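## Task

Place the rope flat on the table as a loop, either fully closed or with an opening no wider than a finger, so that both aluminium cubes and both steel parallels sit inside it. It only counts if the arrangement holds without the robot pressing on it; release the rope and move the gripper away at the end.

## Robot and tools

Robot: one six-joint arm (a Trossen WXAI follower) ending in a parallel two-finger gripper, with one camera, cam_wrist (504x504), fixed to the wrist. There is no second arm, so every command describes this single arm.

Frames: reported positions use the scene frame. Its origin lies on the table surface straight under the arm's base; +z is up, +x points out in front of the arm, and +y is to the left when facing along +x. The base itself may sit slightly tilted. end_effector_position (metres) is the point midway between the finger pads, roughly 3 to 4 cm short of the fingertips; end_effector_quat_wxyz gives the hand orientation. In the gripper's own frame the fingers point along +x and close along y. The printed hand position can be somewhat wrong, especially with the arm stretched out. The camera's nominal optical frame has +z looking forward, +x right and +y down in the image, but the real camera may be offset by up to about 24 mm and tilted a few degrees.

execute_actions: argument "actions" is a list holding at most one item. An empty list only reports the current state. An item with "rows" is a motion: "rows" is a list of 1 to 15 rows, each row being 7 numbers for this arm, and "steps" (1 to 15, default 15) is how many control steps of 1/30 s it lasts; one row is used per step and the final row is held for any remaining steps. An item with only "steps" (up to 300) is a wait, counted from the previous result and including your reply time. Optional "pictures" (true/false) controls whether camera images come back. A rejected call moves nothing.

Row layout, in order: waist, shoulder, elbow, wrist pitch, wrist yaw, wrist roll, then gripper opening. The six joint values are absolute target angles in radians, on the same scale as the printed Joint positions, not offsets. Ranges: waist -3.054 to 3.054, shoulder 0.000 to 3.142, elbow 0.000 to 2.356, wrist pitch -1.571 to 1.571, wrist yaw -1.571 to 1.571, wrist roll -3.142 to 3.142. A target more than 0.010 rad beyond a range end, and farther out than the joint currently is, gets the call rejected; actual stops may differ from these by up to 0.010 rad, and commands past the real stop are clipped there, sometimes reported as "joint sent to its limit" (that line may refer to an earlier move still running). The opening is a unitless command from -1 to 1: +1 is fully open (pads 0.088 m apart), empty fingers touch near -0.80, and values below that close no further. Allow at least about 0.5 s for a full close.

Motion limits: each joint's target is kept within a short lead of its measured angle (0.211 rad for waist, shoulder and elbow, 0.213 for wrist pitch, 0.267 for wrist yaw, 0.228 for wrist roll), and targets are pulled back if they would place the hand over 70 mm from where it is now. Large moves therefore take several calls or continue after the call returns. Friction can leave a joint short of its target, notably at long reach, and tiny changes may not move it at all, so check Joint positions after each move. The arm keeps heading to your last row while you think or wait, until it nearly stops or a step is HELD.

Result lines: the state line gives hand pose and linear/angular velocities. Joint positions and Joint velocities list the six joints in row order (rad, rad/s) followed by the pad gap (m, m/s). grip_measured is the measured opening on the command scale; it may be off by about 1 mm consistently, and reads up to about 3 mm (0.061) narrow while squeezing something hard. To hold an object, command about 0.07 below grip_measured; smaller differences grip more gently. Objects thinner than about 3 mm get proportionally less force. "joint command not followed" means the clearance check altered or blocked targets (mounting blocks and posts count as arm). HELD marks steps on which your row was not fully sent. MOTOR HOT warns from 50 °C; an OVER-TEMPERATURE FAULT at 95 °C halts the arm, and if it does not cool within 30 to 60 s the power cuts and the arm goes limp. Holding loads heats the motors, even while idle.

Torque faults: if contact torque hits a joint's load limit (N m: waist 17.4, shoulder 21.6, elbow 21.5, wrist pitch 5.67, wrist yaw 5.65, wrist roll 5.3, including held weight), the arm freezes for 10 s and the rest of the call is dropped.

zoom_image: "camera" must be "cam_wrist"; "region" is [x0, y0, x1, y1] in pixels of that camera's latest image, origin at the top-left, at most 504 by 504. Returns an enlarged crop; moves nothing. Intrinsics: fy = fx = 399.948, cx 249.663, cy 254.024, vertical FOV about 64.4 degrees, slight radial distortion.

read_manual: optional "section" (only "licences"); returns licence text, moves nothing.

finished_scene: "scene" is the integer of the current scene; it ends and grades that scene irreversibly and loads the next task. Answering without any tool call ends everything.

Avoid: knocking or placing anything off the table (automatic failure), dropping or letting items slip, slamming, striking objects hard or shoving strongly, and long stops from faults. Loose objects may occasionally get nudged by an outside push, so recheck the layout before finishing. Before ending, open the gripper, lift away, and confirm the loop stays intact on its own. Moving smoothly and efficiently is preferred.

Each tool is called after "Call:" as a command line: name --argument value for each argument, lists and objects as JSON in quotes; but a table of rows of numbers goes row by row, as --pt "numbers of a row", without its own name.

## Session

Call:
execute_actions --actions '[]'

Scene clock: 0.00 s of 4397.00 s.
end_effector_position=(+0.3388, +0.1532, +0.1239) grip_measured=+0.842 end_effector_quat_wxyz=(+0.481, +0.221, +0.848, +0.000) end_effector_velocity=(-0.001, -0.001, -0.001) end_effector_angular_velocity=(+0.006, +0.012, +0.005)
Joint positions: [ 0.367  2.697  1.92  -1.355  0.117  0.942  0.08 ]
Joint velocities: [-0.007  0.002  0.002 -0.007 -0.007 -0.007  0.   ]
Heat: hottest waist 23 °C (+0.0 °C/min).

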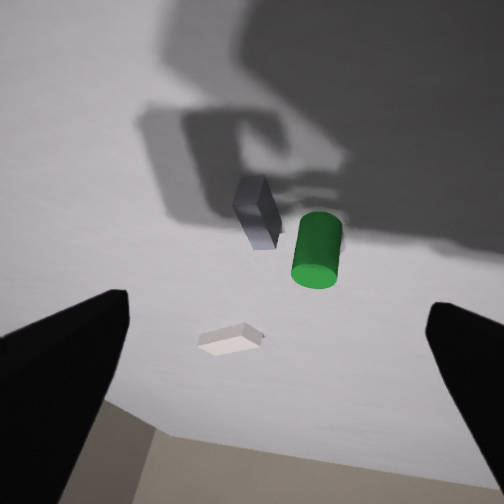

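Call:
execute_actions --actions '[{"rows":[[0.72,2.31,1.936,-1.55,0.544,0.92,1]]}]' --pictures false

Call:
execute_actions --actions '[{"steps":10}]'

Call:
execute_actions --actions '[{"rows":[[0.3,1.9,1.9,-1.55,0.75,0.35,1]]}]' --pictures false

Call:
execute_actions --actions '[{"steps":12}]'

Scene clock: 4.23 s of 4397.00 s.
end_effector_position=(+0.3281, +0.0860, +0.3165) grip_measured=+1.000 end_effector_quat_wxyz=(+0.754, +0.115, +0.646, +0.022) end_effector_velocity=(+0.020, -0.050, -0.015) end_effector_angular_velocity=(-0.072, +0.027, -0.081)
Joint positions: [ 0.74   2.293  1.946 -1.547  0.536  0.924  0.088]
Joint velocities: [-0.095 -0.042 -0.002 -0.066  0.081  0.007  0.   ]
Heat: hottest waist 25 °C (+0.0 °C/min).
Steps of this call (steps 1 to 90: nothing new was sent; then 0.73 s passed at rest; steps 91 to 105: all 15 steps of this action). Readings (joint positions):
91: [0.374 2.682 1.920 -1.368 0.152 0.941]
92: [0.394 2.666 1.919 -1.412 0.210 0.939]
94: [0.457 2.614 1.917 -1.463 0.308 0.934]
98: [0.612 2.458 1.925 -1.510 0.448 0.928]
105: the state above

Scene clock: 4.57 s of 4397.00 s.
end_effector_position=(+0.3321, +0.0839, +0.3081) grip_measured=+1.000 end_effector_quat_wxyz=(+0.749, +0.112, +0.653, +0.014) end_effector_velocity=(-0.000, +0.001, -0.001) end_effector_angular_velocity=(+0.006, +0.004, +0.006)
Joint positions: [ 0.721  2.306  1.945 -1.549  0.542  0.923  0.088]
Joint velocities: [-0.002 -0.002 -0.007  0.007 -0.007 -0.007  0.   ]
Heat: hottest waist 25 °C (+0.0 °C/min).
Steps of this call (steps 1 to 10: the robot went on to your last target). Readings (joint positions):
1: [0.736 2.292 1.946 -1.548 0.539 0.924]
2: [0.732 2.295 1.946 -1.548 0.539 0.923]
4: [0.724 2.303 1.945 -1.548 0.540 0.923]
8: [0.721 2.306 1.945 -1.548 0.541 0.923]
10: the state above

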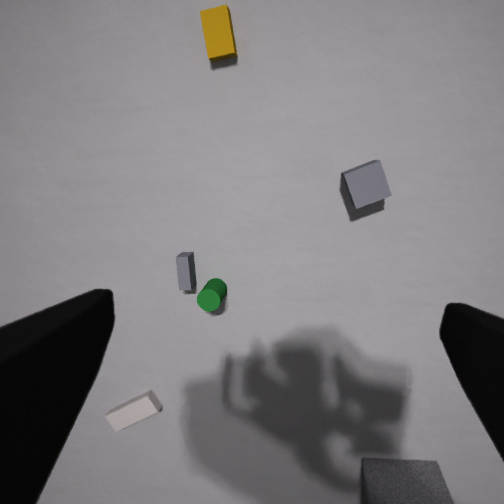

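Scene clock: 5.07 s of 4397.00 s.
end_effector_position=(+0.3686, -0.1620, +0.2862) grip_measured=+1.000 end_effector_quat_wxyz=(+0.784, +0.094, +0.612, -0.033) end_effector_velocity=(-0.046, -0.135, +0.026) end_effector_angular_velocity=(+0.015, -0.118, -0.024)
Joint positions: [ 0.291  1.896  1.918 -1.55   0.752  0.379  0.088]
Joint velocities: [-0.164 -0.339 -0.002 -0.022  0.007 -0.315  0.   ]
Heat: hottest waist 25 °C (+23.7 °C/min).
Steps of this call (steps 1 to 15: all 15 steps of this action). Readings (joint positions):
1: [0.716 2.291 1.941 -1.545 0.560 0.894]
2: [0.701 2.276 1.932 -1.545 0.588 0.855]
4: [0.647 2.230 1.921 -1.546 0.637 0.780]
8: [0.504 2.094 1.920 -1.546 0.699 0.625]
15: the state above

Scene clock: 5.47 s of 4397.00 s.
end_effector_position=(+0.3675, -0.1571, +0.2870) grip_measured=+1.000 end_effector_quat_wxyz=(+0.786, +0.078, +0.613, -0.020) end_effector_velocity=(-0.003, +0.001, -0.002) end_effector_angular_velocity=(+0.001, +0.011, +0.015)
Joint positions: [ 0.302  1.897  1.908 -1.55   0.75   0.354  0.088]
Joint velocities: [-0.002 -0.002 -0.007 -0.007 -0.007 -0.007  0.   ]
Heat: hottest waist 25 °C (+22.0 °C/min).
Steps of this call (steps 1 to 12: the robot went on to your last target). Readings (joint positions):
1: [0.288 1.888 1.918 -1.550 0.752 0.371]
2: [0.291 1.886 1.918 -1.550 0.752 0.365]
4: [0.297 1.889 1.914 -1.550 0.752 0.358]
8: [0.302 1.897 1.908 -1.550 0.750 0.354]
12: the state above

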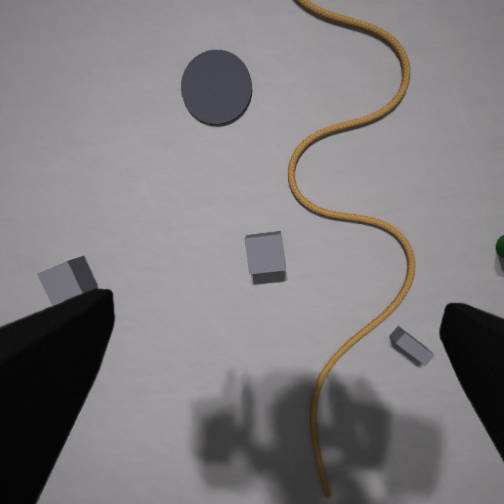

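Call:
execute_actions --actions '[{"rows":[[-0.273,1.557,1.315,-1.098,0.756,-1.18,0.3]]}]' --pictures false

Call:
execute_actions --actions '[{"steps":16}]'

Scene clock: 19.53 s of 4397.00 s.
end_effector_position=(+0.2751, -0.2624, +0.1195) grip_measured=+0.305 end_effector_quat_wxyz=(+0.701, -0.080, +0.704, +0.081) end_effector_velocity=(-0.009, +0.030, -0.025) end_effector_angular_velocity=(+0.045, +0.030, +2.081)
Joint positions: [-0.272  1.565  1.325 -1.108  0.757 -0.56   0.054]
Joint velocities: [-0.002 -0.002 -0.139  0.081 -0.022 -2.044 -0.001]
Heat: hottest waist 26 °C (+9.2 °C/min).
Steps of this call (steps 1 to 30: the robot went on to your last target; steps 31 to 90: nothing new was sent; then 10.57 s passed at rest; steps 91 to 105: all 15 steps of this action). Readings (joint positions):
91: [0.292 1.870 1.878 -1.502 0.749 0.309]
92: [0.261 1.831 1.823 -1.441 0.742 0.250]
94: [0.163 1.743 1.716 -1.341 0.746 0.137]
98: [-0.067 1.587 1.525 -1.167 0.760 -0.096]
105: the state above

Scene clock: 20.07 s of 4397.00 s.
end_effector_position=(+0.2759, -0.2632, +0.1202) grip_measured=+0.303 end_effector_quat_wxyz=(+0.647, -0.287, +0.646, +0.286) end_effector_velocity=(-0.003, +0.001, -0.000) end_effector_angular_velocity=(+0.009, +0.004, +0.055)
Joint positions: [-0.271  1.56   1.324 -1.099  0.757 -1.173  0.054]
Joint velocities: [-0.002 -0.007 -0.007 -0.007 -0.007 -0.051 -0.   ]
Heat: hottest waist 26 °C (+9.0 °C/min).
Steps of this call (steps 1 to 16: the robot went on to your last target). Readings (joint positions):
1: [-0.272 1.565 1.324 -1.105 0.757 -0.629]
2: [-0.271 1.563 1.324 -1.101 0.757 -0.698]
4: [-0.271 1.560 1.324 -1.099 0.757 -0.836]
8: [-0.271 1.560 1.324 -1.099 0.757 -1.084]
16: the state above

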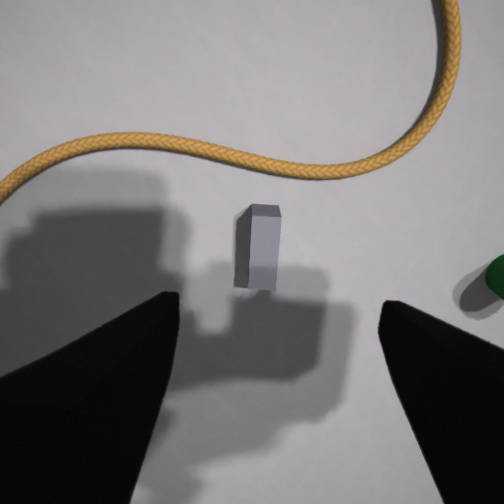

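Call:
execute_actions --actions '[{"rows":[[-0.292,1.565,1.3,-1.06,0.75,-1.2,0],[-0.31,1.569,1.28,-1.02,0.744,-1.225,0],[-0.33,1.573,1.26,-0.98,0.738,-1.25,0],[-0.348,1.577,1.24,-0.945,0.733,-1.27,0],[-0.367,1.581,1.22,-0.905,0.727,-1.295,0],[-0.386,1.585,1.2,-0.867,0.72,-1.32,0],[-0.405,1.589,1.18,-0.83,0.715,-1.34,0],[-0.424,1.593,1.16,-0.79,0.71,-1.365,0],[-0.443,1.597,1.14,-0.75,0.704,-1.39,0],[-0.461,1.601,1.122,-0.713,0.698,-1.41,0]]}]' --pictures false

Call:
execute_actions --actions '[{"rows":[[-0.461,1.601,1.122,-0.713,0.698,-1.41,0],[-0.461,1.601,1.122,-0.713,0.698,-1.41,0],[-0.461,1.601,1.122,-0.713,0.698,-1.41,-0.64]]}]'

Scene clock: 30.30 s of 4397.00 s.
end_effector_position=(+0.2683, -0.2641, +0.0431) grip_measured=+0.004 end_effector_quat_wxyz=(+0.645, -0.284, +0.649, +0.287) end_effector_velocity=(+0.013, +0.001, -0.010) end_effector_angular_velocity=(-0.012, -0.079, +0.019)
Joint positions: [-0.458  1.595  1.132 -0.728  0.702 -1.4    0.039]
Joint velocities: [-0.012 -0.002 -0.051  0.154 -0.037 -0.095 -0.001]
Heat: hottest waist 26 °C (+5.9 °C/min).
Steps of this call (steps 1 to 15: the robot went on to your last target; steps 16 to 90: nothing new was sent; then 6.73 s passed at rest; steps 91 to 105: all 15 steps of this action). Readings (joint positions):
91: [-0.273 1.560 1.321 -1.091 0.756 -1.182]
92: [-0.278 1.560 1.314 -1.071 0.753 -1.193]
94: [-0.301 1.560 1.291 -1.013 0.745 -1.226]
98: [-0.376 1.572 1.216 -0.875 0.725 -1.311]
105: the state above

Scene clock: 30.80 s of 4397.00 s.
end_effector_position=(+0.2702, -0.2647, +0.0429) grip_measured=-0.593 end_effector_quat_wxyz=(+0.647, -0.286, +0.647, +0.285) end_effector_velocity=(+0.002, +0.001, -0.002) end_effector_angular_velocity=(+0.001, -0.010, -0.002)
Joint positions: [-0.458  1.595  1.131 -0.715  0.7   -1.406  0.01 ]
Joint velocities: [-0.002  0.002 -0.007  0.022 -0.007 -0.007 -0.   ]
Heat: hottest waist 26 °C (+5.8 °C/min).
Steps of this call (steps 1 to 15: all 15 steps of this action). Readings (joint positions):
1: [-0.458 1.595 1.132 -0.723 0.702 -1.402]
2: [-0.458 1.595 1.132 -0.719 0.701 -1.403]
4: [-0.458 1.595 1.132 -0.717 0.701 -1.405]
8: [-0.458 1.595 1.131 -0.715 0.700 -1.406]
15: the state above

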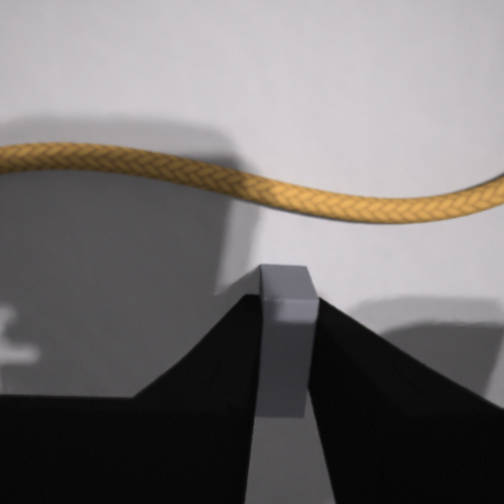

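Call:
execute_actions --actions '[{"rows":[[-0.461,1.601,1.122,-0.713,0.698,-1.41,-0.67],[-0.435,1.59,1.155,-0.77,0.705,-1.4,-0.67],[-0.405,1.585,1.185,-0.83,0.715,-1.38,-0.67],[-0.375,1.58,1.215,-0.89,0.725,-1.36,-0.67],[-0.345,1.58,1.24,-0.945,0.733,-1.34,-0.67],[-0.31,1.595,1.235,-0.95,0.74,-1.33,-0.67],[-0.275,1.615,1.22,-0.95,0.75,-1.32,-0.67],[-0.24,1.635,1.2,-0.945,0.755,-1.31,-0.67],[-0.205,1.655,1.18,-0.94,0.76,-1.3,-0.67],[-0.17,1.675,1.16,-0.935,0.765,-1.3,-0.67],[-0.135,1.695,1.145,-0.93,0.77,-1.3,-0.67],[-0.1,1.715,1.13,-0.925,0.775,-1.3,-0.67],[-0.065,1.735,1.115,-0.92,0.78,-1.3,-0.67],[-0.035,1.755,1.1,-0.91,0.785,-1.3,-0.67],[-0.015,1.771,1.09,-0.907,0.785,-1.3,-0.67]]}]' --pictures false

Call:
execute_actions --actions '[{"rows":[[-0.015,1.775,1.09,-0.907,0.785,-1.3,-0.67],[-0.03,1.781,1.076,-0.872,0.785,-1.32,-0.67],[-0.047,1.787,1.062,-0.837,0.784,-1.34,-0.67],[-0.063,1.793,1.047,-0.8,0.783,-1.36,-0.67],[-0.079,1.8,1.033,-0.766,0.783,-1.38,-0.67],[-0.095,1.806,1.018,-0.73,0.782,-1.4,-0.67],[-0.11,1.812,1.004,-0.696,0.781,-1.42,-0.67],[-0.126,1.819,0.99,-0.661,0.781,-1.44,-0.67]]}]' --pictures false

Scene clock: 43.37 s of 4397.00 s.
end_effector_position=(+0.3014, -0.1586, +0.0927) grip_measured=-0.593 end_effector_quat_wxyz=(+0.585, -0.405, +0.573, +0.406) end_effector_velocity=(-0.001, +0.419, -0.019) end_effector_angular_velocity=(+0.013, +0.099, +1.419)
Joint positions: [-0.079  1.722  1.131 -0.918  0.772 -1.306  0.01 ]
Joint velocities: [ 0.93   0.667 -0.496  0.095  0.037 -0.007  0.   ]
Heat: hottest waist 26 °C (+4.2 °C/min).
Steps of this call (steps 1 to 15: the robot went on to your last target; steps 16 to 90: nothing new was sent; then 9.07 s passed at rest; steps 91 to 105: all 15 steps of this action). Readings (joint positions):
91: [-0.458 1.595 1.131 -0.715 0.700 -1.406]
92: [-0.456 1.595 1.134 -0.723 0.700 -1.406]
94: [-0.436 1.595 1.156 -0.795 0.709 -1.392]
98: [-0.324 1.597 1.208 -0.910 0.741 -1.339]
105: the state above

Scene clock: 43.87 s of 4397.00 s.
end_effector_position=(+0.2984, -0.1309, +0.0439) grip_measured=-0.593 end_effector_quat_wxyz=(+0.563, -0.427, +0.563, +0.429) end_effector_velocity=(+0.014, -0.004, +0.000) end_effector_angular_velocity=(-0.015, -0.058, -0.011)
Joint positions: [-0.125  1.813  0.997 -0.667  0.78  -1.434  0.01 ]
Joint velocities: [-0.002 -0.002  0.002  0.081  0.007 -0.051 -0.   ]
Heat: hottest waist 26 °C (+4.1 °C/min).
Steps of this call (steps 1 to 15: all 15 steps of this action). Readings (joint positions):
1: [-0.051 1.741 1.117 -0.915 0.773 -1.305]
2: [-0.033 1.757 1.104 -0.907 0.773 -1.306]
4: [-0.029 1.775 1.079 -0.861 0.774 -1.326]
8: [-0.086 1.794 1.032 -0.736 0.780 -1.395]
15: the state above

Call:
execute_actions --actions '[{"rows":[[-0.126,1.819,0.99,-0.661,0.781,-1.44,-0.2],[-0.126,1.819,0.99,-0.661,0.781,-1.44,-0.2],[-0.126,1.819,0.99,-0.661,0.781,-1.44,-0.2],[-0.126,1.819,0.99,-0.661,0.781,-1.44,-0.2],[-0.1,1.806,1.018,-0.72,0.782,-1.42,-0.2],[-0.07,1.795,1.045,-0.78,0.783,-1.38,-0.2],[-0.04,1.783,1.07,-0.845,0.785,-1.33,-0.2],[-0.01,1.775,1.1,-0.907,0.785,-1.27,-0.2],[0.03,1.78,1.13,-0.96,0.78,-1.2,-0.2],[0.07,1.8,1.16,-1.01,0.775,-1.13,-0.2],[0.11,1.83,1.19,-1.05,0.77,-1.06,-0.2],[0.15,1.865,1.215,-1.08,0.76,-1.0,-0.2],[0.19,1.9,1.24,-1.11,0.75,-0.93,-0.2],[0.23,1.94,1.26,-1.13,0.74,-0.86,-0.2],[0.27,1.98,1.28,-1.15,0.73,-0.8,-0.2]]}]' --pictures false

Call:
execute_actions --actions '[{"rows":[[0.31,2.025,1.3,-1.15,0.72,0.93,0.2],[0.35,2.07,1.32,-1.15,0.71,0.93,0.2],[0.39,2.115,1.34,-1.15,0.695,0.93,0.2],[0.43,2.16,1.36,-1.15,0.68,0.93,0.2],[0.465,2.205,1.38,-1.15,0.67,0.93,0.2],[0.5,2.25,1.4,-1.15,0.655,0.93,0.2],[0.53,2.3,1.425,-1.15,0.64,0.93,0.2],[0.56,2.35,1.45,-1.15,0.63,0.93,0.2],[0.59,2.4,1.475,-1.14,0.615,0.93,0.2],[0.62,2.45,1.5,-1.14,0.6,0.93,0.2],[0.645,2.5,1.53,-1.13,0.59,0.93,0.2],[0.67,2.55,1.56,-1.13,0.575,0.93,0.2],[0.69,2.6,1.59,-1.12,0.565,0.93,0.2],[0.71,2.65,1.62,-1.12,0.55,0.93,0.2],[0.727,2.695,1.642,-1.117,0.541,0.93,0.2]]}]' --pictures false

Call:
execute_actions --actions '[{"steps":20}]'

Scene clock: 61.77 s of 4397.00 s.
end_effector_position=(+0.3191, -0.0860, +0.1345) grip_measured=-0.204 end_effector_quat_wxyz=(+0.596, -0.401, +0.571, +0.397) end_effector_velocity=(+0.088, +0.393, +0.208) end_effector_angular_velocity=(+0.134, -0.075, -0.332)
Joint positions: [ 0.175  1.88   1.236 -1.082  0.757 -0.947  0.029]
Joint velocities: [ 1.204  0.969  0.75  -0.755 -0.286  1.868  0.001]
Heat: hottest waist 27 °C (+3.0 °C/min).
Steps of this call (steps 1 to 15: the robot went on to your last target; steps 16 to 90: nothing new was sent; then 14.40 s passed at rest; steps 91 to 105: all 15 steps of this action). Readings (joint positions):
91: [-0.125 1.813 0.997 -0.662 0.780 -1.437]
92: [-0.125 1.813 0.997 -0.662 0.780 -1.437]
94: [-0.125 1.813 0.997 -0.662 0.780 -1.437]
98: [-0.079 1.807 1.036 -0.797 0.782 -1.361]
105: the state above

Scene clock: 62.27 s of 4397.00 s.
end_effector_position=(+0.2994, +0.1715, +0.1462) grip_measured=+0.196 end_effector_quat_wxyz=(+0.664, -0.266, +0.644, +0.271) end_effector_velocity=(-0.126, +0.452, -0.128) end_effector_angular_velocity=(-0.038, +0.107, -1.283)
Joint positions: [ 0.684  2.572  1.578 -1.124  0.57   0.086  0.049]
Joint velocities: [ 0.652  1.433  0.808  0.139 -0.359  2.015  0.001]
Heat: hottest waist 27 °C (+3.0 °C/min).
Steps of this call (steps 1 to 15: all 15 steps of this action). Readings (joint positions):
1: [0.216 1.917 1.259 -1.104 0.747 -0.879]
2: [0.256 1.957 1.279 -1.119 0.737 -0.810]
4: [0.335 2.047 1.315 -1.134 0.712 -0.671]
8: [0.486 2.232 1.392 -1.145 0.660 -0.395]
15: the state above

Scene clock: 62.93 s of 4397.00 s.
end_effector_position=(+0.2861, +0.2045, +0.1313) grip_measured=+0.197 end_effector_quat_wxyz=(+0.710, -0.001, +0.704, +0.000) end_effector_velocity=(-0.002, +0.002, -0.000) end_effector_angular_velocity=(+0.019, +0.015, -0.042)
Joint positions: [ 0.731  2.689  1.636 -1.117  0.543  0.924  0.049]
Joint velocities: [-0.002 -0.002 -0.002  0.007 -0.022  0.037 -0.   ]
Heat: hottest waist 27 °C (+3.0 °C/min).
Steps of this call (steps 1 to 20: the robot went on to your last target). Readings (joint positions):
1: [0.704 2.612 1.600 -1.117 0.560 0.154]
2: [0.720 2.643 1.612 -1.114 0.552 0.222]
4: [0.736 2.678 1.616 -1.117 0.543 0.359]
8: [0.733 2.689 1.625 -1.118 0.543 0.635]
20: the state above

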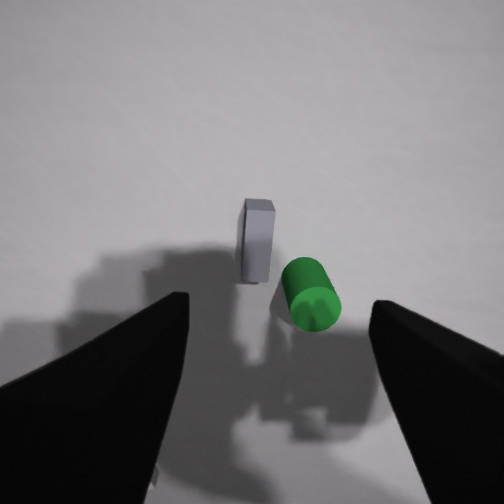

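Call:
execute_actions --actions '[{"rows":[[0.716,2.708,1.63,-1.085,0.548,0.915,-0.33],[0.703,2.72,1.618,-1.055,0.555,0.9,-0.33],[0.69,2.732,1.605,-1.025,0.562,0.89,-0.33],[0.677,2.743,1.592,-0.997,0.568,0.875,-0.33],[0.664,2.754,1.58,-0.968,0.575,0.863,-0.33],[0.651,2.765,1.567,-0.94,0.582,0.85,-0.33],[0.638,2.776,1.554,-0.91,0.589,0.838,-0.33]]}]'

Scene clock: 70.83 s of 4397.00 s.
end_effector_position=(+0.2935, +0.2094, +0.0698) grip_measured=-0.326 end_effector_quat_wxyz=(+0.707, +0.003, +0.707, -0.002) end_effector_velocity=(+0.010, +0.013, +0.005) end_effector_angular_velocity=(+0.035, -0.077, -0.007)
Joint positions: [ 0.636  2.772  1.56  -0.913  0.586  0.842  0.023]
Joint velocities: [ 0.022 -0.002 -0.002  0.081  0.022 -0.022 -0.001]
Heat: hottest waist 28 °C (+3.0 °C/min).
Steps of this call (steps 1 to 30: the robot went on to your last target; steps 31 to 90: nothing new was sent; then 4.40 s passed at rest; steps 91 to 105: all 15 steps of this action). Readings (joint positions):
91: [0.730 2.689 1.636 -1.113 0.543 0.927]
92: [0.728 2.692 1.636 -1.098 0.544 0.922]
94: [0.716 2.702 1.629 -1.049 0.554 0.903]
98: [0.665 2.741 1.589 -0.951 0.578 0.860]
105: the state above

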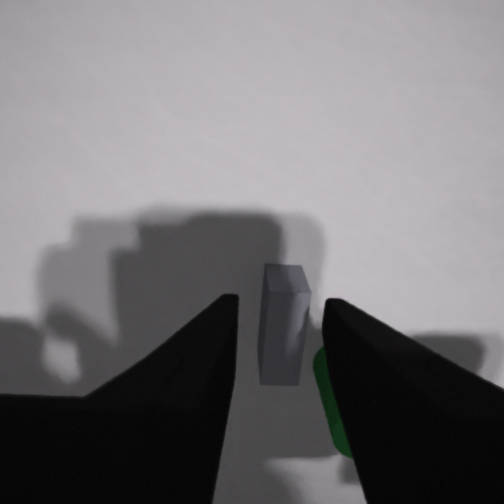

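Call:
execute_actions --actions '[{"rows":[[0.638,2.776,1.554,-0.93,0.589,0.838,-0.33],[0.63,2.782,1.546,-0.92,0.593,0.83,-0.33],[0.622,2.788,1.538,-0.9,0.597,0.82,-0.33],[0.615,2.794,1.53,-0.885,0.6,0.815,-0.33],[0.608,2.8,1.522,-0.868,0.605,0.807,-0.33],[0.6,2.806,1.514,-0.85,0.609,0.8,-0.33]]}]'

Scene clock: 77.50 s of 4397.00 s.
end_effector_position=(+0.2910, +0.2056, +0.0478) grip_measured=-0.327 end_effector_quat_wxyz=(+0.703, -0.007, +0.711, -0.002) end_effector_velocity=(+0.002, -0.002, -0.001) end_effector_angular_velocity=(-0.000, -0.004, +0.013)
Joint positions: [ 0.602  2.796  1.523 -0.852  0.606  0.804  0.023]
Joint velocities: [-0.007 -0.002 -0.002  0.007  0.007 -0.022 -0.   ]
Heat: hottest waist 28 °C (+2.0 °C/min).
Steps of this call (steps 1 to 15: the robot went on to your last target; steps 16 to 90: nothing new was sent; then 3.17 s passed at rest; steps 91 to 105: all 15 steps of this action). Readings (joint positions):
91: [0.638 2.772 1.560 -0.913 0.587 0.841]
92: [0.638 2.772 1.560 -0.916 0.588 0.840]
94: [0.635 2.772 1.554 -0.907 0.592 0.830]
98: [0.613 2.785 1.535 -0.865 0.604 0.810]
105: the state above

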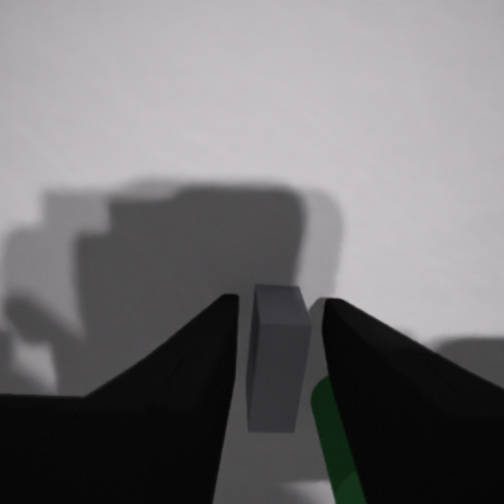

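Call:
execute_actions --actions '[{"rows":[[0.6,2.806,1.514,-0.85,0.609,0.8,-0.67],[0.6,2.806,1.514,-0.85,0.609,0.8,-0.67],[0.6,2.806,1.514,-0.85,0.609,0.8,-0.67],[0.6,2.806,1.514,-0.85,0.609,0.8,-0.67],[0.6,2.806,1.514,-0.85,0.609,0.8,-0.67],[0.6,2.806,1.514,-0.85,0.609,0.8,-0.67],[0.6,2.806,1.514,-0.85,0.609,0.8,-0.67],[0.618,2.782,1.54,-0.885,0.6,0.815,-0.67],[0.636,2.765,1.56,-0.92,0.59,0.835,-0.67],[0.654,2.75,1.578,-0.96,0.58,0.855,-0.67],[0.672,2.735,1.595,-1.0,0.57,0.875,-0.67],[0.69,2.72,1.612,-1.04,0.56,0.89,-0.67],[0.708,2.705,1.63,-1.08,0.55,0.91,-0.67],[0.727,2.69,1.642,-1.117,0.541,0.93,-0.67]]}]' --pictures false

Call:
execute_actions --actions '[{"rows":[[0.71,2.65,1.62,-1.12,0.55,0.9,-0.67],[0.69,2.6,1.6,-1.12,0.565,0.86,-0.67],[0.665,2.55,1.57,-1.12,0.58,0.82,-0.67],[0.635,2.5,1.54,-1.12,0.6,0.77,-0.67],[0.6,2.45,1.51,-1.12,0.615,0.72,-0.67],[0.565,2.4,1.48,-1.12,0.63,0.67,-0.67],[0.525,2.35,1.45,-1.11,0.65,0.62,-0.67],[0.485,2.3,1.42,-1.1,0.665,0.57,-0.67],[0.44,2.25,1.39,-1.09,0.68,0.52,-0.67],[0.395,2.2,1.365,-1.08,0.7,0.47,-0.67],[0.35,2.15,1.34,-1.07,0.715,0.42,-0.67],[0.3,2.1,1.315,-1.055,0.73,0.37,-0.67],[0.25,2.06,1.29,-1.04,0.745,0.33,-0.67],[0.2,2.02,1.265,-1.03,0.76,0.29,-0.67],[0.153,1.982,1.245,-1.015,0.769,0.25,-0.67]]}]'

Call:
execute_actions --actions '[{"rows":[[0.153,1.982,1.245,-1.015,0.769,0.25,-0.67],[0.153,1.982,1.245,-1.015,0.769,0.25,-0.67],[0.136,1.99,1.227,-0.975,0.771,0.227,-0.67],[0.119,1.996,1.21,-0.935,0.773,0.204,-0.67],[0.102,2.003,1.192,-0.896,0.775,0.18,-0.67],[0.085,2.01,1.175,-0.856,0.777,0.157,-0.67],[0.068,2.017,1.157,-0.817,0.779,0.134,-0.67],[0.051,2.024,1.14,-0.777,0.78,0.11,-0.67],[0.034,2.03,1.122,-0.738,0.782,0.088,-0.67],[0.018,2.037,1.104,-0.698,0.784,0.065,-0.67]]}]'

Scene clock: 99.17 s of 4397.00 s.
end_effector_position=(+0.2837, +0.2045, +0.1028) grip_measured=-0.600 end_effector_quat_wxyz=(+0.701, -0.012, +0.713, -0.004) end_effector_velocity=(+0.026, +0.031, +0.359) end_effector_angular_velocity=(+0.253, -0.408, -0.063)
Joint positions: [ 0.694  2.734  1.603 -1.061  0.557  0.9    0.01 ]
Joint velocities: [ 0.549 -0.515  0.403 -0.667 -0.154  0.315 -0.   ]
Heat: hottest waist 29 °C (+3.0 °C/min).
Steps of this call (steps 1 to 15: the robot went on to your last target; steps 16 to 90: nothing new was sent; then 18.17 s passed at rest; steps 91 to 105: all 15 steps of this action). Readings (joint positions):
91: [0.602 2.796 1.523 -0.852 0.607 0.804]
92: [0.602 2.796 1.523 -0.852 0.607 0.804]
94: [0.602 2.796 1.523 -0.851 0.607 0.804]
98: [0.602 2.796 1.524 -0.855 0.608 0.804]
105: the state above

Scene clock: 99.67 s of 4397.00 s.
end_effector_position=(+0.3407, -0.0245, +0.1274) grip_measured=-0.600 end_effector_quat_wxyz=(+0.719, -0.001, +0.695, +0.013) end_effector_velocity=(-0.040, -0.610, -0.191) end_effector_angular_velocity=(-0.127, +0.230, -0.396)
Joint positions: [ 0.269  2.086  1.319 -1.043  0.736  0.355  0.01 ]
Joint velocities: [-1.492 -1.321 -0.745  0.388  0.403 -1.326 -0.   ]
Heat: hottest waist 29 °C (+3.0 °C/min).
Steps of this call (steps 1 to 15: all 15 steps of this action). Readings (joint positions):
1: [0.710 2.712 1.612 -1.076 0.553 0.903]
2: [0.719 2.683 1.613 -1.085 0.553 0.895]
4: [0.710 2.612 1.593 -1.103 0.564 0.844]
8: [0.593 2.422 1.500 -1.109 0.625 0.680]
15: the state above

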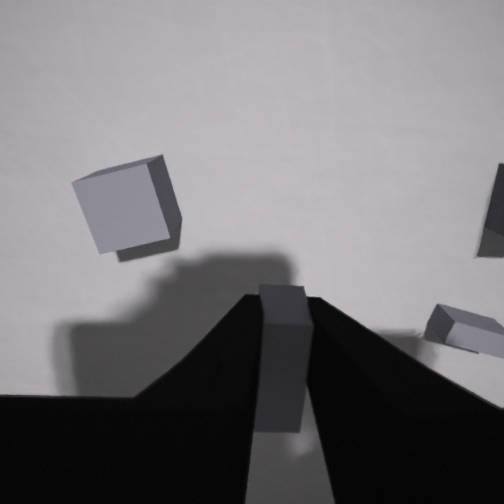

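Scene clock: 100.17 s of 4397.00 s.
end_effector_position=(+0.3274, -0.0705, +0.0459) grip_measured=-0.600 end_effector_quat_wxyz=(+0.704, +0.002, +0.710, -0.000) end_effector_velocity=(+0.012, +0.002, -0.013) end_effector_angular_velocity=(+0.014, -0.069, +0.003)
Joint positions: [ 0.017  2.032  1.113 -0.713  0.781  0.076  0.01 ]
Joint velocities: [-0.027 -0.002 -0.046  0.168 -0.007 -0.11  -0.   ]
Heat: hottest waist 29 °C (+3.0 °C/min).
Steps of this call (steps 1 to 15: all 15 steps of this action). Readings (joint positions):
1: [0.222 2.049 1.299 -1.037 0.750 0.322]
2: [0.183 2.021 1.285 -1.034 0.761 0.300]
4: [0.137 1.991 1.261 -0.994 0.771 0.258]
8: [0.094 2.000 1.193 -0.862 0.773 0.166]
15: the state above

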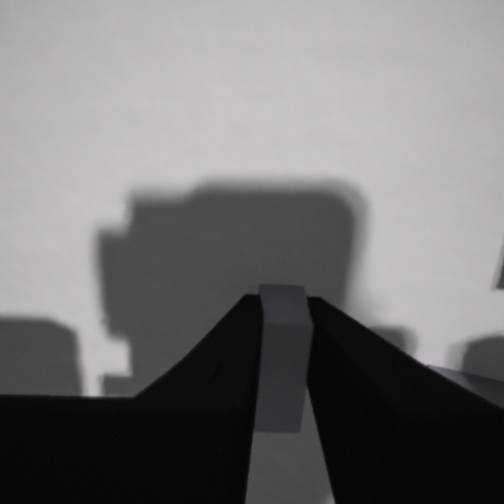

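Release, rise and look at the far rope end.

Call:
execute_actions --actions '[{"rows":[[0.018,2.037,1.104,-0.698,0.784,0.065,-0.35],[0.018,2.037,1.104,-0.698,0.784,0.065,-0.35],[0.018,2.037,1.104,-0.698,0.784,0.065,-0.35],[0.018,2.037,1.104,-0.698,0.784,0.065,-0.35],[0.045,2.024,1.14,-0.76,0.78,0.1,-0.35],[0.075,2.012,1.17,-0.83,0.78,0.14,-0.35],[0.105,2.0,1.2,-0.9,0.775,0.18,-0.35],[0.135,1.99,1.25,-0.97,0.77,0.2,-0.35],[0.16,1.99,1.31,-1.03,0.77,0.2,0],[0.18,2.0,1.37,-1.08,0.78,0.2,0.5],[0.2,2.01,1.43,-1.12,0.8,0.2,1],[0.2,2.1,2.1,-1.2,0.85,0.1,1]]}]' --pictures false

Call:
execute_actions --actions '[{"steps":22}]'

Scene clock: 107.13 s of 4397.00 s.
end_effector_position=(+0.3848, -0.0853, +0.1576) grip_measured=+0.396 end_effector_quat_wxyz=(+0.740, -0.060, +0.670, +0.022) end_effector_velocity=(+0.350, -0.131, +0.296) end_effector_angular_velocity=(+0.084, -0.784, -0.365)
Joint positions: [ 0.205  2.069  1.544 -1.156  0.832  0.122  0.058]
Joint velocities: [ 0.12   0.364  1.814 -0.462  0.125 -0.242  0.175]
Heat: hottest waist 29 °C (+2.0 °C/min).
Steps of this call (steps 1 to 30: the robot went on to your last target; steps 31 to 90: nothing new was sent; then 3.47 s passed at rest; steps 91 to 105: all 15 steps of this action). Readings (joint positions):
91: [0.017 2.032 1.112 -0.699 0.782 0.068]
92: [0.017 2.032 1.112 -0.699 0.782 0.068]
94: [0.017 2.032 1.112 -0.699 0.782 0.068]
98: [0.062 2.027 1.162 -0.848 0.779 0.141]
105: the state above

Scene clock: 107.87 s of 4397.00 s.
end_effector_position=(+0.4710, -0.1726, +0.2717) grip_measured=+1.000 end_effector_quat_wxyz=(+0.837, +0.078, +0.536, -0.077) end_effector_velocity=(-0.002, +0.000, -0.001) end_effector_angular_velocity=(+0.002, +0.006, +0.013)
Joint positions: [ 0.205  2.095  2.101 -1.199  0.851  0.103  0.088]
Joint velocities: [-0.002 -0.002 -0.002 -0.007 -0.007 -0.007  0.   ]
Heat: hottest waist 30 °C (+3.0 °C/min).
Steps of this call (steps 1 to 22: the robot went on to your last target). Readings (joint positions):
1: [0.207 2.080 1.604 -1.170 0.835 0.116]
2: [0.207 2.088 1.663 -1.180 0.838 0.111]
4: [0.206 2.096 1.781 -1.189 0.842 0.107]
8: [0.205 2.097 2.013 -1.191 0.848 0.104]
22: the state above

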